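## Task

Find the yellow foam block lying on the floor beneath one of the desks and move it into the tote near the door so that no part of it sticks out past the tote's rim. The robot must not topple or finish leaning, or the task fails. The block must stay in the tote on its own; if only the robot is holding it there at the end, it does not count.

## Robot and tools

ROBOT. A Hello Robot Stretch 4 with a single arm. It has an omni-wheel base, a lift that runs up a mast, a telescoping arm that reaches forward, a wrist with yaw, pitch and roll joints, and a two-finger gripper. It stands about 1.6 m tall, and the base rim lies within 0.23 m of the base origin. There are four cameras on the body: head_camera, head_left_camera, head_right_camera and wrist_camera. A loose object may occasionally get a brief nudge from outside. The simulation keeps running while a reply is being written, and during that time the robot holds its last command.

FRAMES. The base frame has its origin on the floor below the centre of the base, with x forward, y left and z up. hand_pose is reported in this frame. It is the point between the open fingertips (URDF link pinch), and when all wrist joints are 0 its axes line up with the base's. The printed value can be slightly wrong. The odometry frame is the base frame as it was when the scene began. base_odometry heading runs from -3.142 to 3.142 and is positive to the left. It counts wheel turns, so any wheel slip shows up as travel.

execute_actions. Argument "actions" is a list holding either one action or nothing; an empty list only reports state and images. An action may contain "base", "joints" or both, plus optional "pace" and "contact_limits". Alternatively it contains only {"end_of_arm": "enable_torque"}, which turns any wrist or gripper motor that shut itself off back on, holding its current position. The parts of one action start together and may finish at different times.
- "base" holds exactly one key. Each is an offset from where the base last reported itself, not a pose. translate_m: straight forward (+) or back, -2 to 2 m. strafe_m: sideways, left +, -2 to 2 m. rotate_rad: turn in place, counter-clockwise seen from above is +, -3.2 to 3.2 rad.
- "joints" is one object of absolute targets keyed by joint name (tolerance for done in brackets): lift_m 0 to 1.2 m (±0.004); arm_m extension 0 to 0.55 m (±0.004); wrist_yaw_rad -1.134 to 4.276 (±0.02), where 0 points forward, + is left and 3.14 is folded back; above 3.4 the arm may obstruct it. wrist_pitch_rad -1.117 to 4.259 (±0.05), with 0 level and 1.57 pointing down. wrist_roll_rad -1.117 to 4.259 (±0.02): at 0 the fingers are level with each other, and + turns clockwise as seen from behind the gripper. gripper_m -0.038 to 0.141 m (±0.004) is the fingertip gap; values below 0 press the tips together. A joint target outside its range is clipped and the result says so. Any other bad value or unknown key rejects the call, and nothing moves.
- "pace": "slow", "default", "fast" or "max". The base reaches 0.1/0.3/0.4/0.6 m/s and 1/2/3/4 rad/s respectively. Above lift_m 0.2, a high lift caps these further, down to 0.3 m/s and 1 rad/s at 1.2.
- "contact_limits": {"arm_m": x}, from 0 (gentlest) to 0.75 (firmest), default 0.5. It sets how much force the arm may use before it halts.
- "cameras": a list of camera names, or "all". Omitted or null means all; [] means none.
A joint or base left out of an action may still be driving toward an older target.

wait: seconds 0 to 10. It commands nothing and returns the same report as an empty action.
zoom_image: camera and region [x0, y0, x1, y1] in pixels of that camera's latest full image, with the origin at the top left, at most 504 by 504. It gives an enlarged view.
read_manual: section "licences"; it only returns licence text.
finished_scene: scene (integer 1 or 2). It ends that scene for good once the last command has been held, and the result says whether the task succeeded and gives the next task. Call it only when the object rests in the tote by itself.

RESULTS. base_status and joint_status tell how each commanded motion ended. done: for the base this means the wheels turned the full amount, even if they slipped. off_target: stopped short and may still be pushing. contact_stop_at_<key>: blocked by something; that part goes slack, so a lift can sink and the base can drift. limit_stop_at_tilt: the lean passed 6 degrees; the lift, arm and wheels go slack and ignore commands until the lean eases. limit_stop_at_own_body: a self-collision guard fired, and moving away from the body still works. torque_fault: a wrist or gripper motor went limp; send enable_torque. After a stop, the remaining motion calls in the same reply are skipped. on_its_own lists things not commanded in this call, and its "held at" value is a target, not a position. lidar_m is 12 rough ranges in metres from the base origin, in 30-degree sectors: the 1st straight ahead, then counter-clockwise (4th left, 7th behind, 10th right). "-" means nothing seen or closer than 0.25 m. It covers heights from about 0.15 m up, so desk tops appear, and it may miss glass, thin legs and things behind. wrist_depth_mm is a 7x7 grid of median depths in mm, 100 to 2000, read from the top left, with "-" where no value is available. turned_by_wheels and turned_by_imu give rotation since the last report; if they differ by more than about 0.1 rad, suspect a collision or slip. base_tilt is in degrees, with forward and right positive. motor_effort is in percent of maximum, positive toward higher joint values, with the peak in brackets; both are noisy and have small fixed offsets. For wheel_0/1/2, + means turning right.

GRIPPING. Command a gripper_m smaller than the object's width. A deeper squeeze holds harder and pulls the object inward. A firm grip shows as a change in the gripper_m effort; the position reading does not show it. If the fingertips snag on the floor, raise the lift.

CAUTIONS. To unfold at the start, send lift_m 0.4 together with wrist_yaw_rad 0. With over 1 kg held and arm_m above 0.2, avoid driving or turning, especially fast. Steady pushing or pulling can tip the robot. Self-collision is likely with pitch below -0.2 combined with roll below -0.4 or above 4. Avoid drops, hard pushes and knocking anything over.

CAMERAS. head_camera is a 420x560 pinhole; head_left_camera and head_right_camera are 420x672 fisheye; wrist_camera is a 616x392 pinhole. Calibration is given as K and T_world_to_cam (world meaning the base frame), with small errors that grow for the arm-mounted wrist_camera.

Each tool is called after "Request:" as name(argument=value, ...) on one line, values as JSON.

## Session

Request:
execute_actions(actions=[])

Scene clock: 0.00 s.
base_odometry: x=+0.000 y=+0.000 heading=+0.000 (m, m, rad; odometry frame)
turned_by_wheels: +0.000 (rad since the last result)
turned_by_imu: +0.000 (rad since the last result)
base_tilt: forward=-0.4 right=-0.3 (deg)
lidar_m: 0.83 0.79 0.90 1.46 1.46 1.06 0.85 0.86 0.93 1.40 1.89 1.00
base_status: not commanded
joint_positions: lift_m=+0.185 arm_m=+0.000 wrist_yaw_rad=+3.180 wrist_pitch_rad=+0.020 wrist_roll_rad=+0.010 gripper_m=+0.057
joint_status: not commanded
motor_effort: lift_m=+18 arm_m=+0 wrist_yaw_rad=+0 wrist_pitch_rad=-7 wrist_roll_rad=-2 gripper_m=-4 wheel_0=+0 wheel_1=+0 wheel_2=+0 (%)
hand_pose: x=-0.1204 y=+0.0763 z=+0.3572 quat_wxyz=(-0.019, -0.010, +0.005, +1.000) (m; base frame)
wrist_depth_mm: - 140 235 1078 1138 1255 1397 / - 113 139 1078 1138 1255 1336 / - 110 138 1060 1138 1205 1308 / - 120 148 1060 1118 1229 1308 / 140 144 976 1042 1118 1229 1281 / 213 917 211 1042 211 1182 1281 / 214 891 917 144 960 917 946
pictures: head_camera, head_left_camera, head_right_camera, wrist_camera
Images, in order (width x height): head_camera 420x560, head_left_camera 420x672, head_right_camera 420x672, wrist_camera 616x392.

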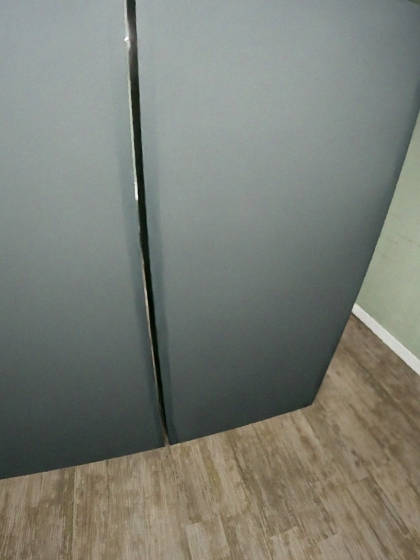

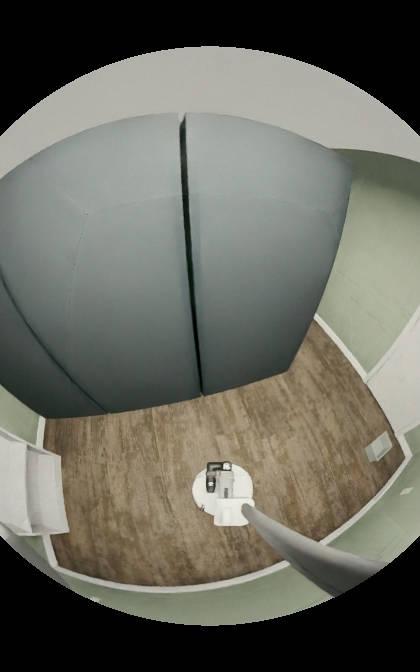

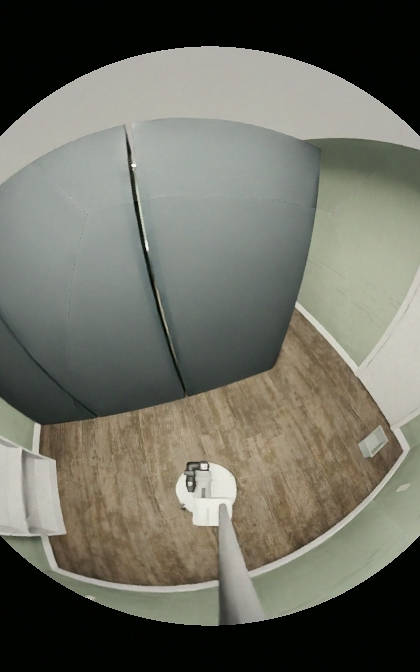

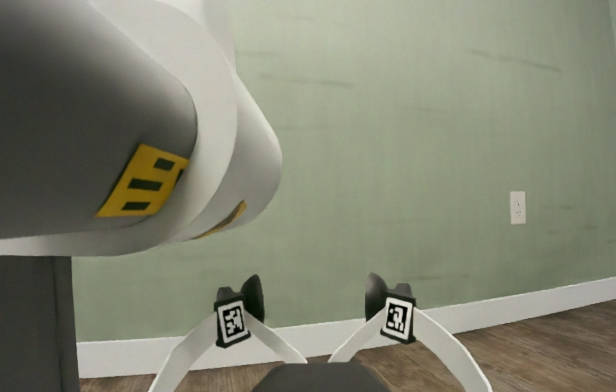

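Request:
execute_actions(actions=[{"base":{"rotate_rad":0.58},"pace":"fast"}], cameras=[])

Request:
execute_actions(actions=[{"base":{"strafe_m":-1.55},"pace":"max"}], cameras=[])

Request:
execute_actions(actions=[{"base":{"rotate_rad":-0.26},"pace":"fast"}], cameras=["head_camera","head_left_camera"])

Scene clock: 2.07 s.
base_odometry: x=+0.000 y=+0.000 heading=+0.580 (m, m, rad; odometry frame)
turned_by_wheels: +0.580 (rad since the last result)
turned_by_imu: +0.587 (rad since the last result)
base_tilt: forward=-0.3 right=-0.2 (deg)
lidar_m: 0.80 0.97 1.47 1.46 1.01 0.86 0.88 1.00 1.40 1.90 0.96 0.81
base_status: done
joint_positions: lift_m=+0.185 arm_m=+0.000 wrist_yaw_rad=+3.180 wrist_pitch_rad=+0.020 wrist_roll_rad=+0.010 gripper_m=+0.057
joint_status: not commanded
motor_effort: lift_m=+18(18) arm_m=+0(0) wrist_yaw_rad=-1(0) wrist_pitch_rad=-6(6) wrist_roll_rad=-2(2) gripper_m=-4(3) wheel_0=-1(5) wheel_1=+2(7) wheel_2=+2(7) (%)
hand_pose: x=-0.1204 y=+0.0763 z=+0.3572 quat_wxyz=(-0.019, -0.010, +0.005, +1.000) (m; base frame)
wrist_depth_mm: - 140 235 1008 931 878 842 / - 113 139 991 946 878 842 / - 110 138 991 946 878 831 / - 120 148 991 931 891 831 / 140 144 1060 991 931 866 831 / 213 1182 211 991 211 866 831 / 214 1025 904 144 904 842 820
pictures: none
No camera images: the call's "cameras" was empty. Leave "cameras" out to get every camera's image.

Scene clock: 6.03 s.
base_odometry: x=+0.850 y=-1.296 heading=+0.580 (m, m, rad; odometry frame)
turned_by_wheels: +0.000 (rad since the last result)
turned_by_imu: +0.004 (rad since the last result)
base_tilt: forward=-0.5 right=-0.3 (deg)
lidar_m: 1.01 0.66 0.89 2.57 1.47 0.71 0.73 0.49 0.39 0.44 0.48 0.88
base_status: done
joint_positions: lift_m=+0.185 arm_m=+0.000 wrist_yaw_rad=+3.180 wrist_pitch_rad=+0.020 wrist_roll_rad=+0.010 gripper_m=+0.057
joint_status: not commanded
motor_effort: lift_m=+18(18) arm_m=+0(0) wrist_yaw_rad=-1(1) wrist_pitch_rad=-7(8) wrist_roll_rad=-2(1) gripper_m=-2(5) wheel_0=+0(14) wheel_1=+0(13) wheel_2=+1(2) (%)
hand_pose: x=-0.1204 y=+0.0763 z=+0.3572 quat_wxyz=(-0.019, -0.010, +0.005, +1.000) (m; base frame)
wrist_depth_mm: - 140 236 1430 1308 1229 1182 / - 113 139 1397 1308 1229 1182 / - 110 138 1430 1336 1229 1160 / - 120 148 1397 1308 1229 1160 / 140 144 1060 1430 1308 1229 1160 / 213 715 212 1366 211 1205 1138 / 214 691 904 144 778 904 960
pictures: none
No camera images: the call's "cameras" was empty. Leave "cameras" out to get every camera's image.

Scene clock: 6.90 s.
base_odometry: x=+0.850 y=-1.296 heading=+0.320 (m, m, rad; odometry frame)
turned_by_wheels: -0.260 (rad since the last result)
turned_by_imu: -0.263 (rad since the last result)
base_tilt: forward=-0.5 right=-0.3 (deg)
lidar_m: 1.68 0.68 0.66 1.74 1.79 1.33 0.70 0.61 0.40 0.40 0.44 0.65
base_status: done
joint_positions: lift_m=+0.185 arm_m=+0.000 wrist_yaw_rad=+3.180 wrist_pitch_rad=+0.020 wrist_roll_rad=+0.010 gripper_m=+0.057
joint_status: not commanded
motor_effort: lift_m=+18(18) arm_m=+0(0) wrist_yaw_rad=-1(0) wrist_pitch_rad=-5(6) wrist_roll_rad=-1(1) gripper_m=-4(4) wheel_0=+0(6) wheel_1=-2(7) wheel_2=-2(6) (%)
hand_pose: x=-0.1204 y=+0.0763 z=+0.3572 quat_wxyz=(-0.019, -0.010, +0.005, +1.000) (m; base frame)
wrist_depth_mm: - 140 235 1397 1366 1397 1336 / - 113 139 1366 1430 1336 1336 / - 110 138 1366 1366 1336 1336 / - 120 148 1397 1336 1366 1336 / 140 144 1366 1397 1366 1336 1336 / 213 976 212 1366 212 1336 1308 / 215 904 831 145 960 904 931
pictures: head_camera, head_left_camera
Images, in order (width x height): head_camera 420x560, head_left_camera 420x672.

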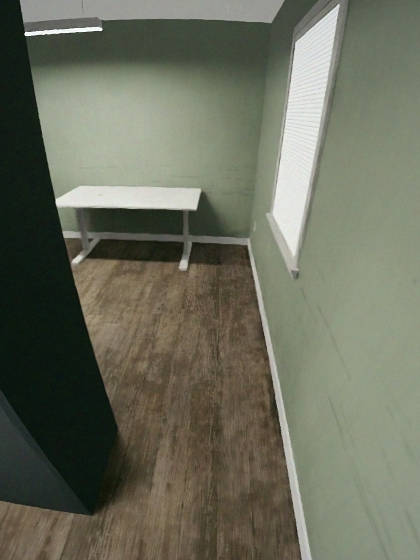

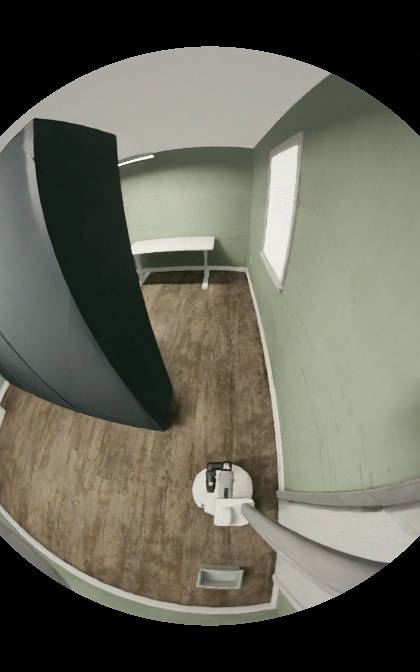

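Request:
execute_actions(actions=[{"base":{"translate_m":1.3},"pace":"max"}], cameras=[])

Request:
execute_actions(actions=[{"base":{"rotate_rad":1.0},"joints":{"lift_m":0.4,"wrist_yaw_rad":0},"pace":"fast"}])

Scene clock: 10.77 s.
base_odometry: x=+2.084 y=-0.887 heading=+0.320 (m, m, rad; odometry frame)
turned_by_wheels: +0.000 (rad since the last result)
turned_by_imu: -0.002 (rad since the last result)
base_tilt: forward=-0.5 right=-0.3 (deg)
lidar_m: 1.38 1.42 1.97 1.53 0.61 0.71 1.78 0.65 0.46 0.41 0.42 0.56
base_status: done
joint_positions: lift_m=+0.185 arm_m=+0.000 wrist_yaw_rad=+3.180 wrist_pitch_rad=+0.020 wrist_roll_rad=+0.010 gripper_m=+0.057
joint_status: not commanded
motor_effort: lift_m=+18(18) arm_m=+0(0) wrist_yaw_rad=+0(1) wrist_pitch_rad=-7(7) wrist_roll_rad=-1(2) gripper_m=-4(3) wheel_0=-2(7) wheel_1=-2(8) wheel_2=+0(13) (%)
hand_pose: x=-0.1204 y=+0.0763 z=+0.3572 quat_wxyz=(-0.019, -0.010, +0.005, +1.000) (m; base frame)
wrist_depth_mm: - 140 236 - - 891 627 / - 113 139 - - 917 621 / - 110 138 - - 917 634 / - 120 148 - - - 634 / 140 144 1921 - - - 634 / 214 1025 211 1537 212 1205 634 / 215 904 904 144 960 788 640
pictures: none
No camera images: the call's "cameras" was empty. Leave "cameras" out to get every camera's image.

Scene clock: 13.17 s.
base_odometry: x=+2.084 y=-0.887 heading=+1.320 (m, m, rad; odometry frame)
turned_by_wheels: +1.000 (rad since the last result)
turned_by_imu: +1.011 (rad since the last result)
base_tilt: forward=-0.4 right=-0.3 (deg)
lidar_m: 1.88 1.82 0.61 0.66 2.10 0.68 0.46 0.40 0.41 0.58 1.37 1.38
base_status: done
joint_positions: lift_m=+0.400 arm_m=+0.000 wrist_yaw_rad=+0.000 wrist_pitch_rad=+0.020 wrist_roll_rad=+0.010 gripper_m=+0.057
joint_status: all done
motor_effort: lift_m=+21(21) arm_m=+0(0) wrist_yaw_rad=-2(6) wrist_pitch_rad=-7(7) wrist_roll_rad=-1(2) gripper_m=-1(4) wheel_0=+1(7) wheel_1=+1(6) wheel_2=+0(7) (%)
hand_pose: x=+0.4597 y=-0.0873 z=+0.5722 quat_wxyz=(+1.000, +0.005, +0.010, +0.000) (m; base frame)
wrist_depth_mm: - - - - - - 1756 / - - - - - - 1708 / - - - - - - 1708 / - - - - - - 1661 / - - - - - - 1756 / - - 211 - 212 1921 1708 / 1499 1537 1366 144 1430 1336 1366
pictures: head_camera, head_left_camera, head_right_camera, wrist_camera
camera_calibration (this result's frames):
wrist_camera: T_world_to_cam=[[0.0108361, -0.999789, -0.0174291, -0.0742503], [0.0172217, 0.0176141, -0.999697, 0.636562], [0.999793, 0.0105326, 0.017409, -0.244246], [0, 0, 0, 1]] pos_world=[0.234037, -0.0828746, 0.639327]
Images, in order (width x height): head_camera 420x560, head_left_camera 420x672, head_right_camera 420x672, wrist_camera 616x392.

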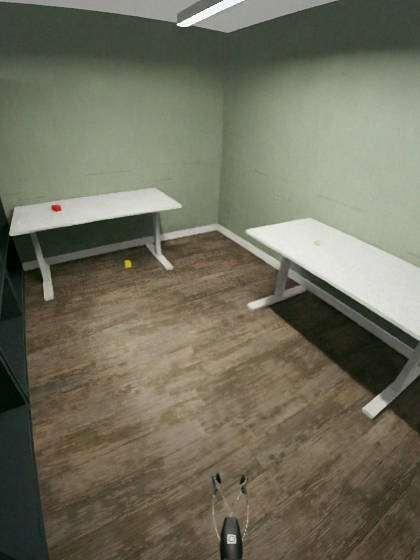

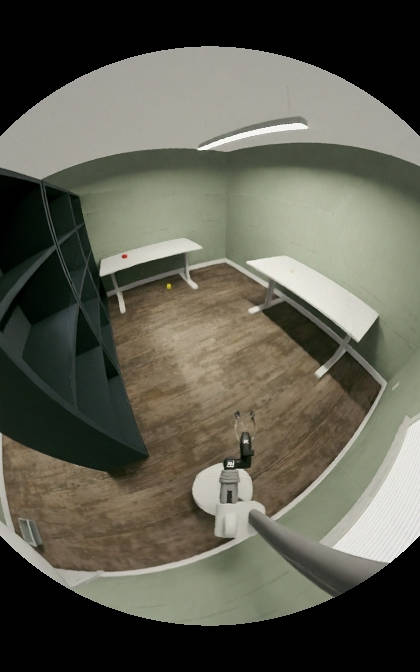

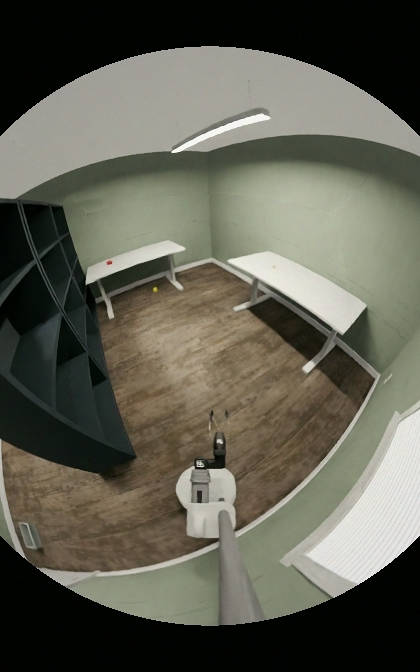

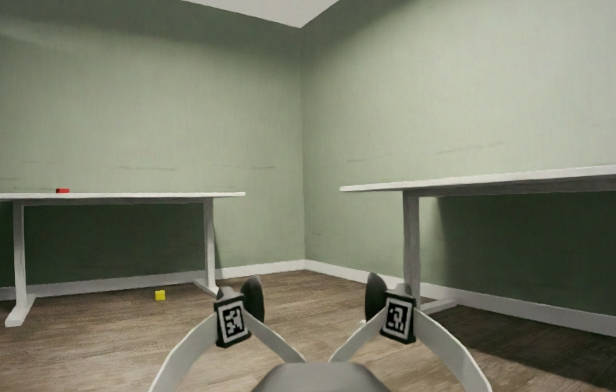

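Request:
execute_actions(actions=[{"base":{"rotate_rad":0.365},"joints":{"lift_m":0.2,"wrist_pitch_rad":0.5,"gripper_m":0.13,"arm_m":0.1},"pace":"fast"}], cameras=[])

Request:
execute_actions(actions=[{"base":{"translate_m":1.9},"pace":"max"}], cameras=["head_camera","wrist_camera"])

Scene clock: 15.23 s.
base_odometry: x=+2.084 y=-0.887 heading=+1.685 (m, m, rad; odometry frame)
turned_by_wheels: +0.365 (rad since the last result)
turned_by_imu: +0.369 (rad since the last result)
base_tilt: forward=-0.5 right=-0.2 (deg)
lidar_m: 2.50 0.70 0.60 1.99 0.87 0.49 0.44 0.40 0.48 0.87 1.40 1.69
base_status: done
joint_positions: lift_m=+0.200 arm_m=+0.099 wrist_yaw_rad=+0.000 wrist_pitch_rad=+0.502 wrist_roll_rad=+0.010 gripper_m=+0.130
joint_status: all done
motor_effort: lift_m=+16(18) arm_m=+8(8) wrist_yaw_rad=-1(1) wrist_pitch_rad=-5(6) wrist_roll_rad=-1(1) gripper_m=-1(8) wheel_0=+0(8) wheel_1=+1(7) wheel_2=+0(7) (%)
hand_pose: x=+0.5225 y=-0.0874 z=+0.2397 quat_wxyz=(+0.969, +0.005, +0.248, -0.001) (m; base frame)
wrist_depth_mm: 1618 - - - - - - / 1661 - - - - - - / 1138 1336 1308 1255 1255 1255 1229 / 917 917 904 891 891 878 866 / 699 699 691 691 683 668 668 / 554 535 544 559 549 508 535 / 477 462 466 146 462 455 459
pictures: none
No camera images: the call's "cameras" was empty. Leave "cameras" out to get every camera's image.

Scene clock: 19.97 s.
base_odometry: x=+1.867 y=+1.000 heading=+1.685 (m, m, rad; odometry frame)
turned_by_wheels: +0.000 (rad since the last result)
turned_by_imu: -0.003 (rad since the last result)
base_tilt: forward=-0.4 right=-0.3 (deg)
lidar_m: 0.63 0.64 0.79 0.76 0.75 0.94 2.28 2.26 1.10 1.01 1.79 0.72
base_status: done
joint_positions: lift_m=+0.200 arm_m=+0.099 wrist_yaw_rad=+0.000 wrist_pitch_rad=+0.502 wrist_roll_rad=+0.010 gripper_m=+0.130
joint_status: not commanded
motor_effort: lift_m=+16(16) arm_m=+8(8) wrist_yaw_rad=-1(2) wrist_pitch_rad=-7(5) wrist_roll_rad=-2(1) gripper_m=-1(1) wheel_0=+0(8) wheel_1=+0(7) wheel_2=-1(14) (%)
hand_pose: x=+0.5225 y=-0.0874 z=+0.2397 quat_wxyz=(+0.969, +0.005, +0.248, -0.001) (m; base frame)
wrist_depth_mm: 917 931 1008 1042 1098 1098 1229 / 960 1008 1060 1118 1182 1182 1281 / 1008 1060 1098 1160 1182 1060 1229 / 931 904 904 891 878 831 866 / 691 691 691 683 676 668 615 / 559 539 539 559 549 504 530 / 477 462 462 146 459 452 459
pictures: head_camera, wrist_camera
camera_calibration (this result's frames):
wrist_camera: T_world_to_cam=[[0.00125838, -0.999793, -0.0202981, -0.0751281], [-0.447641, 0.0175876, -0.89404, 0.520626], [0.894213, 0.0102113, -0.447526, -0.134716], [0, 0, 0, 1]] pos_world=[0.353613, -0.0828935, 0.403646]
Images, in order (width x height): head_camera 420x560, wrist_camera 616x392.

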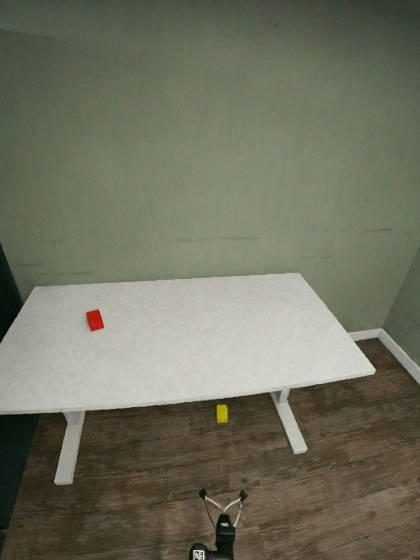

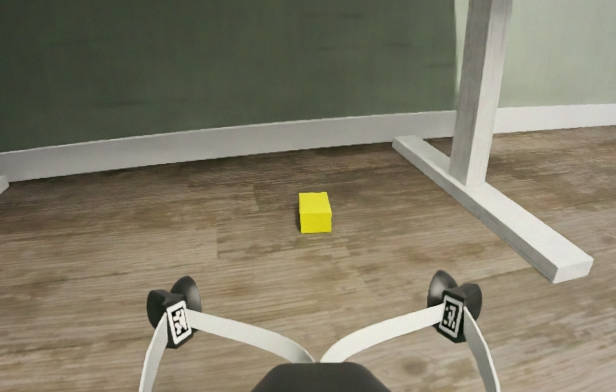

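Request:
execute_actions(actions=[{"base":{"translate_m":0.25},"joints":{"lift_m":0.05,"wrist_pitch_rad":0.7,"arm_m":0.29},"pace":"fast"}], cameras=["wrist_camera","head_camera"])

Scene clock: 22.57 s.
base_odometry: x=+1.839 y=+1.249 heading=+1.685 (m, m, rad; odometry frame)
turned_by_wheels: +0.000 (rad since the last result)
turned_by_imu: +0.000 (rad since the last result)
base_tilt: forward=-0.4 right=-0.3 (deg)
lidar_m: 0.38 0.39 0.48 0.82 0.81 0.98 2.53 1.78 1.09 1.00 0.70 0.46
base_status: done
joint_positions: lift_m=+0.050 arm_m=+0.289 wrist_yaw_rad=+0.000 wrist_pitch_rad=+0.702 wrist_roll_rad=+0.010 gripper_m=+0.130
joint_status: all done
motor_effort: lift_m=+16(16) arm_m=+7(8) wrist_yaw_rad=-2(0) wrist_pitch_rad=-5(3) wrist_roll_rad=-1(1) gripper_m=-2(3) wheel_0=+0(7) wheel_1=-1(4) wheel_2=+0(12) (%)
hand_pose: x=+0.6800 y=-0.0874 z=+0.0422 quat_wxyz=(+0.939, +0.004, +0.344, -0.002) (m; base frame)
wrist_depth_mm: 569 591 621 661 691 715 768 / 597 615 627 615 609 574 539 / 488 480 469 466 459 455 442 / 387 384 379 315 375 373 368 / 320 320 320 289 315 312 307 / 272 265 266 273 270 253 264 / 242 237 238 146 236 232 -
pictures: head_camera, wrist_camera
camera_calibration (this result's frames):
wrist_camera: T_world_to_cam=[[-0.00254816, -0.999794, -0.0201344, -0.0766996], [-0.616286, 0.0174264, -0.78733, 0.524728], [0.787518, 0.0104023, -0.616203, -0.284201], [0, 0, 0, 1]] pos_world=[0.547, -0.0828716, 0.236464]
Images, in order (width x height): head_camera 420x560, wrist_camera 616x392.

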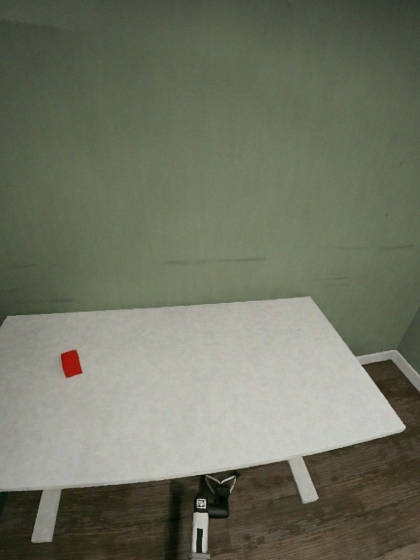

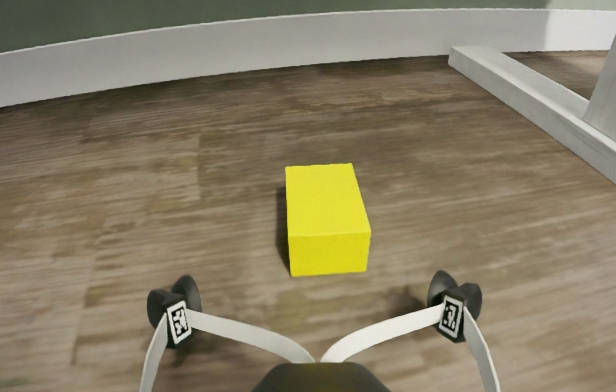

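Request:
execute_actions(actions=[{"joints":{"lift_m":0.042,"arm_m":0.39,"wrist_yaw_rad":-0.03},"pace":"fast"}], cameras=["wrist_camera"])

Request:
execute_actions(actions=[{"joints":{"gripper_m":0.01}}], cameras=["wrist_camera"])

Scene clock: 24.03 s.
base_odometry: x=+1.839 y=+1.249 heading=+1.685 (m, m, rad; odometry frame)
turned_by_wheels: +0.000 (rad since the last result)
turned_by_imu: +0.000 (rad since the last result)
base_tilt: forward=-0.3 right=-0.3 (deg)
lidar_m: 0.39 0.41 0.51 0.81 0.80 1.00 2.53 1.80 1.08 1.03 0.74 0.46
base_status: not commanded
joint_positions: lift_m=+0.042 arm_m=+0.389 wrist_yaw_rad=-0.030 wrist_pitch_rad=+0.702 wrist_roll_rad=+0.010 gripper_m=+0.130
joint_status: all done
motor_effort: lift_m=+16(16) arm_m=+8(8) wrist_yaw_rad=-1(0) wrist_pitch_rad=-6(5) wrist_roll_rad=-2(1) gripper_m=-1(3) wheel_0=+0(0) wheel_1=-1(1) wheel_2=+0(0) (%)
hand_pose: x=+0.7772 y=-0.0939 z=+0.0342 quat_wxyz=(+0.939, +0.010, +0.344, -0.016) (m; base frame)
wrist_depth_mm: 488 512 539 574 597 647 683 / 512 539 564 585 585 539 574 / 473 459 452 449 449 442 421 / 373 370 366 364 362 359 355 / 307 309 307 245 303 301 298 / 262 257 256 211 216 243 255 / 233 229 229 146 222 224 -
pictures: wrist_camera
camera_calibration (this result's frames):
wrist_camera: T_world_to_cam=[[-0.0326423, -0.999264, -0.0201337, -0.0597673], [-0.61553, 0.0359699, -0.787292, 0.579604], [0.787437, -0.0133061, -0.616251, -0.367772], [0, 0, 0, 1]] pos_world=[0.64441, -0.0854653, 0.228474]
Images, in order (width x height): wrist_camera 616x392.

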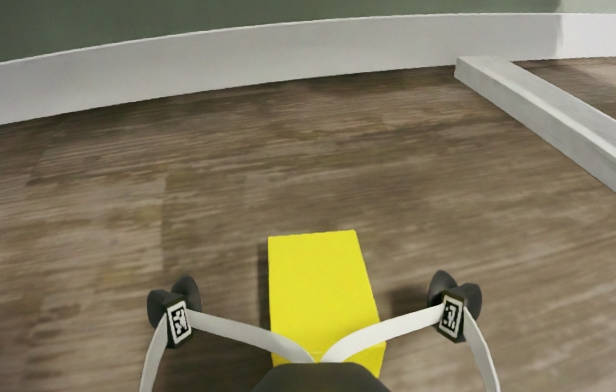

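Scene clock: 26.13 s.
base_odometry: x=+1.839 y=+1.249 heading=+1.685 (m, m, rad; odometry frame)
turned_by_wheels: +0.000 (rad since the last result)
turned_by_imu: +0.000 (rad since the last result)
base_tilt: forward=-0.5 right=-0.3 (deg)
lidar_m: 0.38 0.39 0.50 0.81 0.82 1.00 2.53 1.80 1.07 1.04 0.75 0.47
base_status: not commanded
joint_positions: lift_m=+0.042 arm_m=+0.389 wrist_yaw_rad=-0.030 wrist_pitch_rad=+0.702 wrist_roll_rad=+0.010 gripper_m=+0.010
joint_status: all done
motor_effort: lift_m=+16(16) arm_m=+8(8) wrist_yaw_rad=-1(1) wrist_pitch_rad=-6(5) wrist_roll_rad=-1(2) gripper_m=-20(18) wheel_0=+0(0) wheel_1=-1(1) wheel_2=+0(0) (%)
hand_pose: x=+0.7772 y=-0.0939 z=+0.0342 quat_wxyz=(+0.939, +0.010, +0.344, -0.016) (m; base frame)
wrist_depth_mm: 492 512 544 569 597 634 683 / 517 539 559 585 585 539 580 / 469 459 455 449 445 442 418 / 373 370 366 364 362 359 357 / 309 307 307 232 304 301 297 / 263 264 200 200 193 258 255 / 233 226 224 178 203 193 -
pictures: wrist_camera
camera_calibration (this result's frames):
wrist_camera: T_world_to_cam=[[-0.0326459, -0.999264, -0.0201337, -0.0597653], [-0.61553, 0.0359721, -0.787292, 0.579604], [0.787437, -0.013309, -0.616251, -0.367772], [0, 0, 0, 1]] pos_world=[0.644409, -0.0854656, 0.228474]
Images, in order (width x height): wrist_camera 616x392.

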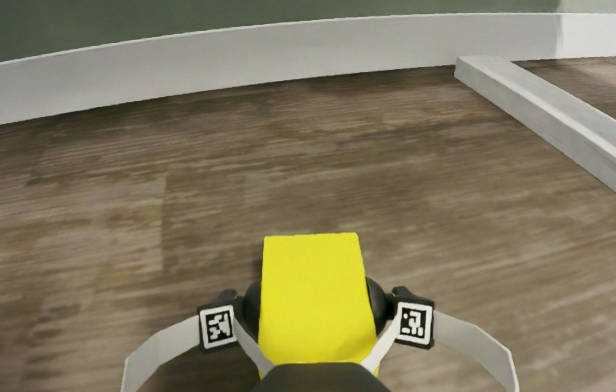

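Request:
execute_actions(actions=[{"base":{"translate_m":-0.17},"joints":{"lift_m":0.2},"pace":"fast"}], cameras=["wrist_camera"])

Request:
execute_actions(actions=[{"base":{"translate_m":-2.0},"joints":{"arm_m":0.02},"pace":"max"}], cameras=["wrist_camera","head_left_camera"])

Scene clock: 28.33 s.
base_odometry: x=+1.858 y=+1.080 heading=+1.685 (m, m, rad; odometry frame)
turned_by_wheels: +0.000 (rad since the last result)
turned_by_imu: +0.001 (rad since the last result)
base_tilt: forward=-0.4 right=-0.4 (deg)
lidar_m: 0.55 0.56 0.70 0.76 0.75 0.95 2.36 1.83 1.11 1.01 1.75 0.64
base_status: done
joint_positions: lift_m=+0.200 arm_m=+0.389 wrist_yaw_rad=-0.030 wrist_pitch_rad=+0.702 wrist_roll_rad=+0.010 gripper_m=+0.010
joint_status: all done
motor_effort: lift_m=+20(26) arm_m=+7(8) wrist_yaw_rad=-1(1) wrist_pitch_rad=-6(4) wrist_roll_rad=-1(1) gripper_m=-21(18) wheel_0=+1(6) wheel_1=+2(6) wheel_2=-1(13) (%)
hand_pose: x=+0.7772 y=-0.0940 z=+0.1918 quat_wxyz=(+0.939, +0.010, +0.344, -0.016) (m; base frame)
wrist_depth_mm: 627 654 699 741 788 842 854 / 668 707 759 798 831 891 480 / 715 741 768 768 759 723 484 / 627 627 621 621 615 585 517 / 521 525 525 231 512 512 492 / 449 449 200 200 194 439 433 / 397 384 382 179 279 268 387
pictures: wrist_camera
camera_calibration (this result's frames):
wrist_camera: T_world_to_cam=[[-0.0327606, -0.99926, -0.0201337, -0.0565266], [-0.615555, 0.0360432, -0.787269, 0.70372], [0.787412, -0.013398, -0.616281, -0.270642], [0, 0, 0, 1]] pos_world=[0.644434, -0.0854753, 0.386087]
Images, in order (width x height): wrist_camera 616x392.

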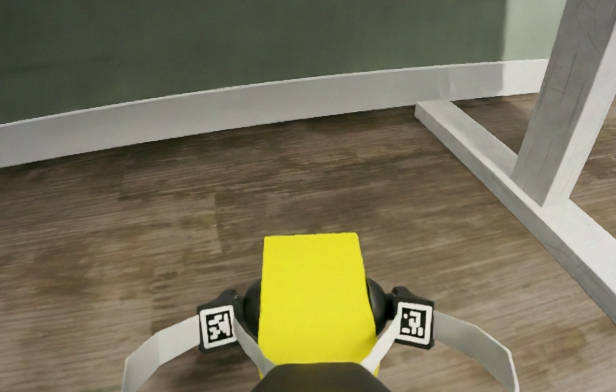

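Scene clock: 33.23 s.
base_odometry: x=+2.086 y=-0.907 heading=+1.685 (m, m, rad; odometry frame)
turned_by_wheels: +0.000 (rad since the last result)
turned_by_imu: +0.003 (rad since the last result)
base_tilt: forward=-0.4 right=-0.3 (deg)
lidar_m: 2.52 0.71 0.63 2.01 0.81 0.48 0.42 0.40 0.46 0.87 1.39 1.67
base_status: done
joint_positions: lift_m=+0.200 arm_m=+0.021 wrist_yaw_rad=-0.030 wrist_pitch_rad=+0.702 wrist_roll_rad=+0.010 gripper_m=+0.010
joint_status: all done
motor_effort: lift_m=+20(20) arm_m=-8(9) wrist_yaw_rad=+1(2) wrist_pitch_rad=-6(5) wrist_roll_rad=-1(1) gripper_m=-18(17) wheel_0=+0(7) wheel_1=+1(8) wheel_2=+1(14) (%)
hand_pose: x=+0.4098 y=-0.0940 z=+0.1917 quat_wxyz=(+0.939, +0.010, +0.344, -0.016) (m; base frame)
wrist_depth_mm: 1366 1499 1464 1430 1430 1397 1430 / 1042 1078 1025 1008 1008 1008 1025 / 809 788 768 768 759 759 759 / 634 634 627 627 621 615 615 / 525 530 530 232 517 512 504 / 449 449 201 200 193 442 436 / 397 387 384 179 282 271 389
pictures: head_left_camera, wrist_camera
camera_calibration (this result's frames):
wrist_camera: T_world_to_cam=[[-0.0330289, -0.999252, -0.0201321, -0.0685093], [-0.615837, 0.0362123, -0.787041, 0.477587], [0.787181, -0.013597, -0.616573, 0.0187587], [0, 0, 0, 1]] pos_world=[0.277087, -0.0854975, 0.386067]
Images, in order (width x height): head_left_camera 420x672, wrist_camera 616x392.

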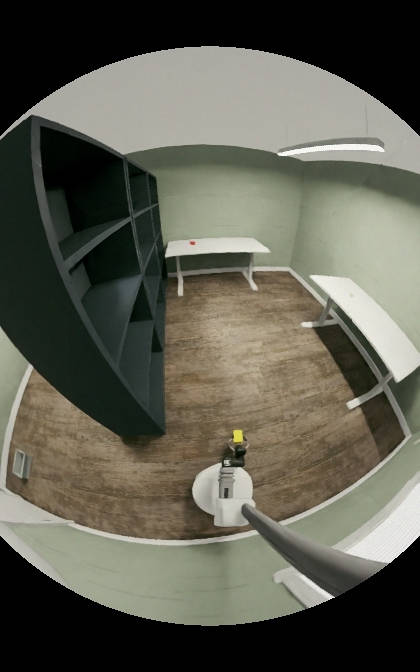

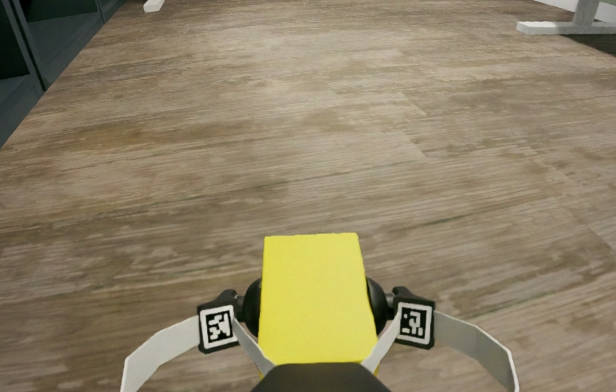

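Request:
execute_actions(actions=[{"base":{"rotate_rad":1.75},"pace":"fast"}], cameras=["head_camera"])

Request:
execute_actions(actions=[{"base":{"translate_m":1.45},"joints":{"lift_m":0.36},"pace":"max"}], cameras=["wrist_camera","head_camera"])

Scene clock: 35.23 s.
base_odometry: x=+2.086 y=-0.907 heading=-2.848 (m, m, rad; odometry frame)
turned_by_wheels: +1.750 (rad since the last result)
turned_by_imu: +1.769 (rad since the last result)
base_tilt: forward=-0.4 right=-0.3 (deg)
lidar_m: 1.78 0.64 0.43 0.40 0.39 0.53 1.40 1.41 1.96 1.71 0.61 0.71
base_status: done
joint_positions: lift_m=+0.200 arm_m=+0.021 wrist_yaw_rad=-0.030 wrist_pitch_rad=+0.702 wrist_roll_rad=+0.010 gripper_m=+0.010
joint_status: not commanded
motor_effort: lift_m=+20(20) arm_m=-8(8) wrist_yaw_rad=-2(2) wrist_pitch_rad=-7(7) wrist_roll_rad=-1(2) gripper_m=-16(21) wheel_0=+0(7) wheel_1=+2(7) wheel_2=+0(11) (%)
hand_pose: x=+0.4098 y=-0.0939 z=+0.1918 quat_wxyz=(+0.939, +0.010, +0.344, -0.016) (m; base frame)
wrist_depth_mm: 831 1205 1499 1430 1430 1397 564 / 820 1025 1025 1025 991 991 564 / 750 788 768 768 759 759 574 / 634 634 627 615 621 621 564 / 530 530 525 233 512 517 508 / 445 452 201 200 193 442 439 / 399 387 384 178 281 271 389
pictures: head_camera
Images, in order (width x height): head_camera 420x560.

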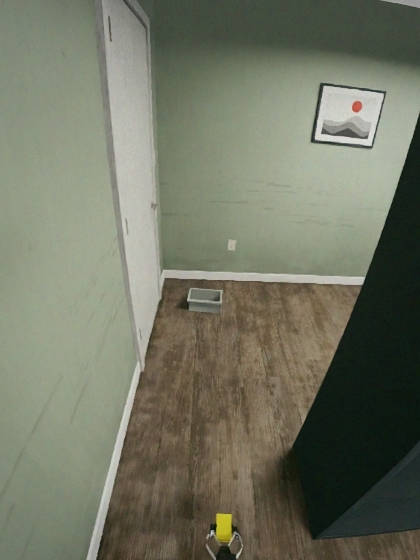

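Scene clock: 39.20 s.
base_odometry: x=+0.698 y=-1.327 heading=-2.848 (m, m, rad; odometry frame)
turned_by_wheels: +0.000 (rad since the last result)
turned_by_imu: -0.002 (rad since the last result)
base_tilt: forward=-0.5 right=-0.3 (deg)
lidar_m: 0.56 0.60 0.46 0.42 0.48 0.65 1.65 0.77 0.81 2.10 1.59 1.17
base_status: done
joint_positions: lift_m=+0.360 arm_m=+0.021 wrist_yaw_rad=-0.030 wrist_pitch_rad=+0.702 wrist_roll_rad=+0.010 gripper_m=+0.010
joint_status: all done
motor_effort: lift_m=+19(22) arm_m=-7(8) wrist_yaw_rad=-1(1) wrist_pitch_rad=-5(6) wrist_roll_rad=-2(2) gripper_m=-16(18) wheel_0=-1(6) wheel_1=-2(8) wheel_2=+0(15) (%)
hand_pose: x=+0.4098 y=-0.0940 z=+0.3519 quat_wxyz=(+0.939, +0.010, +0.344, -0.016) (m; base frame)
wrist_depth_mm: 768 778 788 798 820 831 842 / 809 854 866 878 891 904 917 / 878 931 946 960 976 976 976 / 820 891 891 866 878 866 866 / 741 676 668 232 732 723 715 / 634 530 201 200 193 621 615 / 564 544 544 178 359 347 549
pictures: head_camera, wrist_camera
camera_calibration (this result's frames):
wrist_camera: T_world_to_cam=[[-0.032817, -0.999259, -0.0201349, -0.0653267], [-0.615713, 0.0360816, -0.787144, 0.6036], [0.787287, -0.0134344, -0.61644, 0.117413], [0, 0, 0, 1]] pos_world=[0.277062, -0.0854798, 0.546183]
Images, in order (width x height): head_camera 420x560, wrist_camera 616x392.

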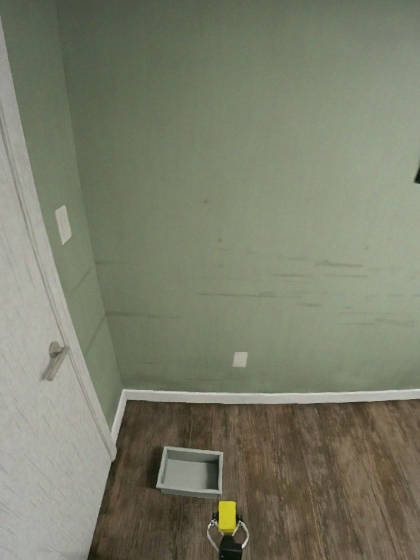

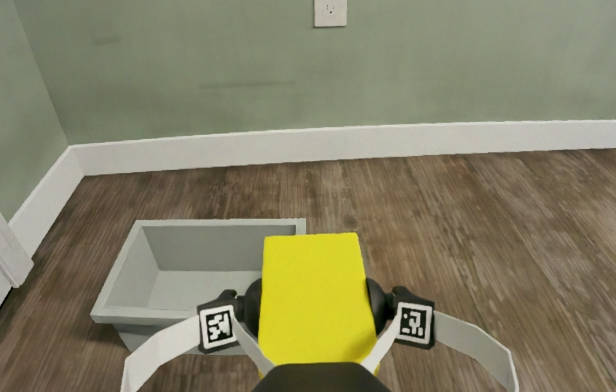

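Request:
execute_actions(actions=[{"base":{"strafe_m":0.13},"joints":{"wrist_pitch_rad":1.15,"wrist_yaw_rad":0.03,"arm_m":0.375,"lift_m":0.3},"pace":"fast"}], cameras=["wrist_camera","head_camera"])

Scene clock: 41.60 s.
base_odometry: x=+0.735 y=-1.452 heading=-2.848 (m, m, rad; odometry frame)
turned_by_wheels: +0.000 (rad since the last result)
turned_by_imu: +0.000 (rad since the last result)
base_tilt: forward=-0.4 right=-0.2 (deg)
lidar_m: 0.56 0.45 0.31 0.27 0.30 0.48 1.22 0.90 0.82 2.12 1.59 0.60
base_status: done
joint_positions: lift_m=+0.300 arm_m=+0.374 wrist_yaw_rad=+0.030 wrist_pitch_rad=+1.151 wrist_roll_rad=+0.010 gripper_m=+0.010
joint_status: all done
motor_effort: lift_m=+16(18) arm_m=+8(9) wrist_yaw_rad=-1(3) wrist_pitch_rad=-3(3) wrist_roll_rad=-1(1) gripper_m=-17(21) wheel_0=+3(10) wheel_1=+0(11) wheel_2=+0(0) (%)
hand_pose: x=+0.6647 y=-0.0838 z=+0.2150 quat_wxyz=(+0.839, -0.004, +0.544, +0.010) (m; base frame)
wrist_depth_mm: 564 569 574 585 585 585 585 / 585 597 585 580 574 574 580 / 544 544 535 535 530 535 530 / 500 500 496 500 492 488 492 / 466 455 404 233 377 452 452 / 433 421 201 200 193 415 424 / 407 317 397 179 276 227 402
pictures: head_camera, wrist_camera
camera_calibration (this result's frames):
wrist_camera: T_world_to_cam=[[0.0189193, -0.999678, -0.0168898, -0.0846914], [-0.897191, -0.00951979, -0.441541, 0.761426], [0.441238, 0.023507, -0.897082, 0.125887], [0, 0, 0, 1]] pos_world=[0.6292, -0.0803747, 0.447702]
Images, in order (width x height): head_camera 420x560, wrist_camera 616x392.

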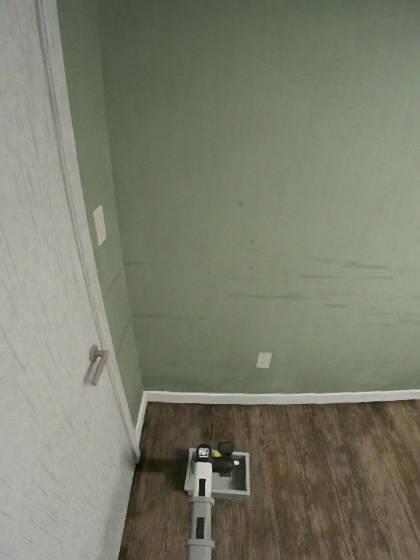

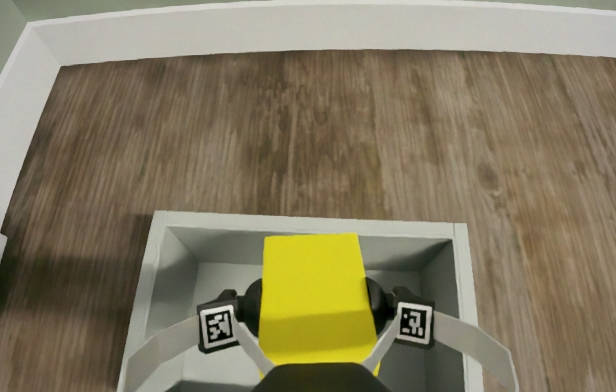

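Request:
execute_actions(actions=[{"joints":{"lift_m":0.145,"arm_m":0.385}}], cameras=["wrist_camera"])

Request:
execute_actions(actions=[{"joints":{"gripper_m":0.085}}], cameras=["wrist_camera"])

Request:
execute_actions(actions=[{"joints":{"lift_m":0.3},"pace":"fast"}], cameras=["wrist_camera","head_camera"])

Scene clock: 43.60 s.
base_odometry: x=+0.735 y=-1.452 heading=-2.848 (m, m, rad; odometry frame)
turned_by_wheels: +0.000 (rad since the last result)
turned_by_imu: +0.000 (rad since the last result)
base_tilt: forward=-0.4 right=-0.4 (deg)
lidar_m: 0.60 0.46 0.33 0.29 0.28 0.46 1.21 0.89 0.83 2.11 1.56 0.57
base_status: not commanded
joint_positions: lift_m=+0.145 arm_m=+0.384 wrist_yaw_rad=+0.030 wrist_pitch_rad=+1.151 wrist_roll_rad=+0.010 gripper_m=+0.010
joint_status: all done
motor_effort: lift_m=+16(17) arm_m=+8(6) wrist_yaw_rad=-1(0) wrist_pitch_rad=-4(4) wrist_roll_rad=-1(1) gripper_m=-17(21) wheel_0=+3(3) wheel_1=+0(0) wheel_2=+0(0) (%)
hand_pose: x=+0.6747 y=-0.0838 z=+0.0600 quat_wxyz=(+0.839, -0.004, +0.544, +0.010) (m; base frame)
wrist_depth_mm: 424 421 418 413 410 407 413 / 389 384 382 379 377 379 377 / 343 213 211 208 207 205 278 / 203 253 264 255 249 235 199 / 194 282 298 233 296 272 196 / 195 271 201 200 193 246 193 / 198 237 257 178 220 186 -
pictures: wrist_camera
camera_calibration (this result's frames):
wrist_camera: T_world_to_cam=[[0.0187843, -0.999681, -0.0168892, -0.0874229], [-0.897214, -0.0094, -0.441496, 0.701978], [0.441196, 0.0234464, -0.897104, -0.0174987], [0, 0, 0, 1]] pos_world=[0.639187, -0.0803862, 0.292746]
Images, in order (width x height): wrist_camera 616x392.

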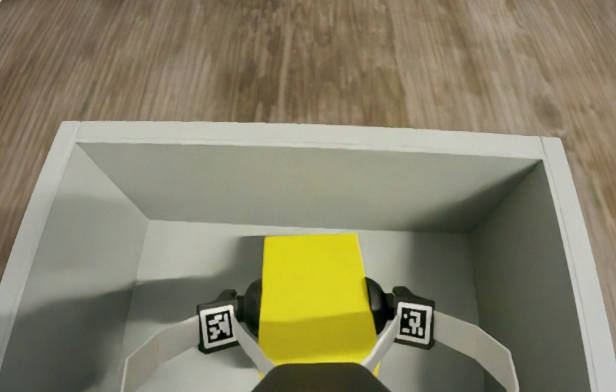

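Scene clock: 45.13 s.
base_odometry: x=+0.735 y=-1.452 heading=-2.848 (m, m, rad; odometry frame)
turned_by_wheels: +0.000 (rad since the last result)
turned_by_imu: +0.000 (rad since the last result)
base_tilt: forward=-0.4 right=-0.4 (deg)
lidar_m: 0.55 0.47 0.31 0.28 0.31 0.46 1.21 0.89 0.83 2.16 1.61 0.59
base_status: not commanded
joint_positions: lift_m=+0.145 arm_m=+0.384 wrist_yaw_rad=+0.030 wrist_pitch_rad=+1.151 wrist_roll_rad=+0.010 gripper_m=+0.085
joint_status: all done
motor_effort: lift_m=+16(16) arm_m=+8(7) wrist_yaw_rad=-1(2) wrist_pitch_rad=-4(4) wrist_roll_rad=-1(2) gripper_m=+1(16) wheel_0=+2(3) wheel_1=+0(0) wheel_2=+0(0) (%)
hand_pose: x=+0.6747 y=-0.0838 z=+0.0600 quat_wxyz=(+0.839, -0.004, +0.544, +0.010) (m; base frame)
wrist_depth_mm: 421 421 415 413 415 410 413 / 387 384 379 377 379 377 377 / 343 214 210 208 207 204 278 / 203 252 262 255 248 235 199 / 194 282 298 297 296 272 196 / 195 272 213 235 213 248 193 / 198 257 262 144 259 223 -
pictures: wrist_camera
camera_calibration (this result's frames):
wrist_camera: T_world_to_cam=[[0.0187838, -0.999681, -0.0168892, -0.0874227], [-0.897214, -0.00939958, -0.441496, 0.701978], [0.441196, 0.0234463, -0.897104, -0.0174989], [0, 0, 0, 1]] pos_world=[0.639187, -0.0803862, 0.292746]
Images, in order (width x height): wrist_camera 616x392.

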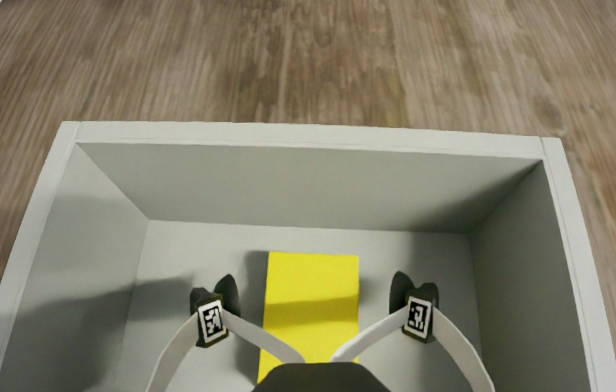

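Scene clock: 46.53 s.
base_odometry: x=+0.735 y=-1.452 heading=-2.848 (m, m, rad; odometry frame)
turned_by_wheels: +0.000 (rad since the last result)
turned_by_imu: +0.000 (rad since the last result)
base_tilt: forward=-0.4 right=-0.2 (deg)
lidar_m: 0.57 0.45 0.30 0.28 0.30 0.48 1.18 0.90 0.83 2.14 1.62 0.58
base_status: not commanded
joint_positions: lift_m=+0.300 arm_m=+0.384 wrist_yaw_rad=+0.030 wrist_pitch_rad=+1.151 wrist_roll_rad=+0.010 gripper_m=+0.085
joint_status: all done
motor_effort: lift_m=+21(21) arm_m=+8(8) wrist_yaw_rad=-1(1) wrist_pitch_rad=-3(4) wrist_roll_rad=-2(1) gripper_m=-3(1) wheel_0=+3(3) wheel_1=+0(0) wheel_2=+0(0) (%)
hand_pose: x=+0.6747 y=-0.0838 z=+0.2146 quat_wxyz=(+0.839, -0.004, +0.544, +0.010) (m; base frame)
wrist_depth_mm: 554 564 569 564 569 580 574 / 580 591 580 585 580 580 585 / 539 539 539 535 530 530 530 / 500 500 496 496 496 492 488 / 462 459 379 362 379 452 455 / 430 418 212 424 213 413 421 / 407 317 399 144 394 364 399
pictures: head_camera, wrist_camera
camera_calibration (this result's frames):
wrist_camera: T_world_to_cam=[[0.0187841, -0.999681, -0.0168892, -0.0848122], [-0.897214, -0.00939986, -0.441496, 0.77023], [0.441197, 0.0234463, -0.897104, 0.121174], [0, 0, 0, 1]] pos_world=[0.639192, -0.0803862, 0.447327]
Images, in order (width x height): head_camera 420x560, wrist_camera 616x392.

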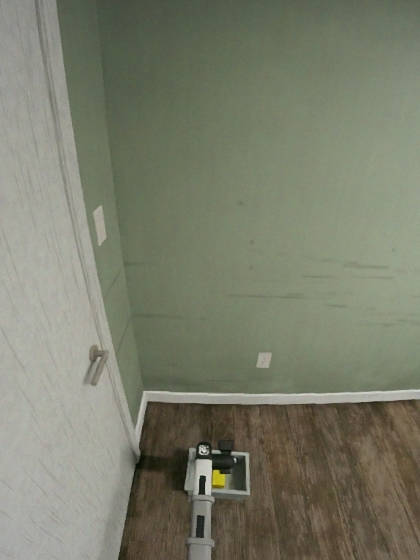

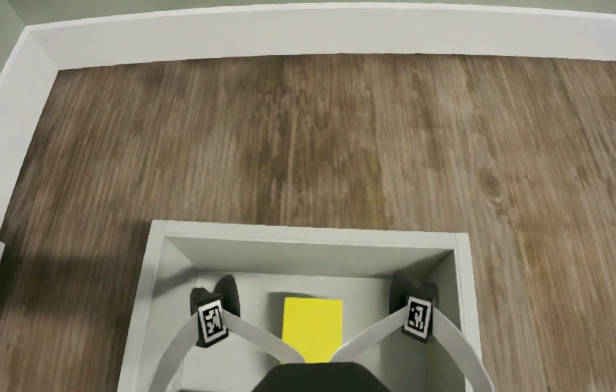

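Request:
finished_scene(scene=1)

The scene is finished: the task was done.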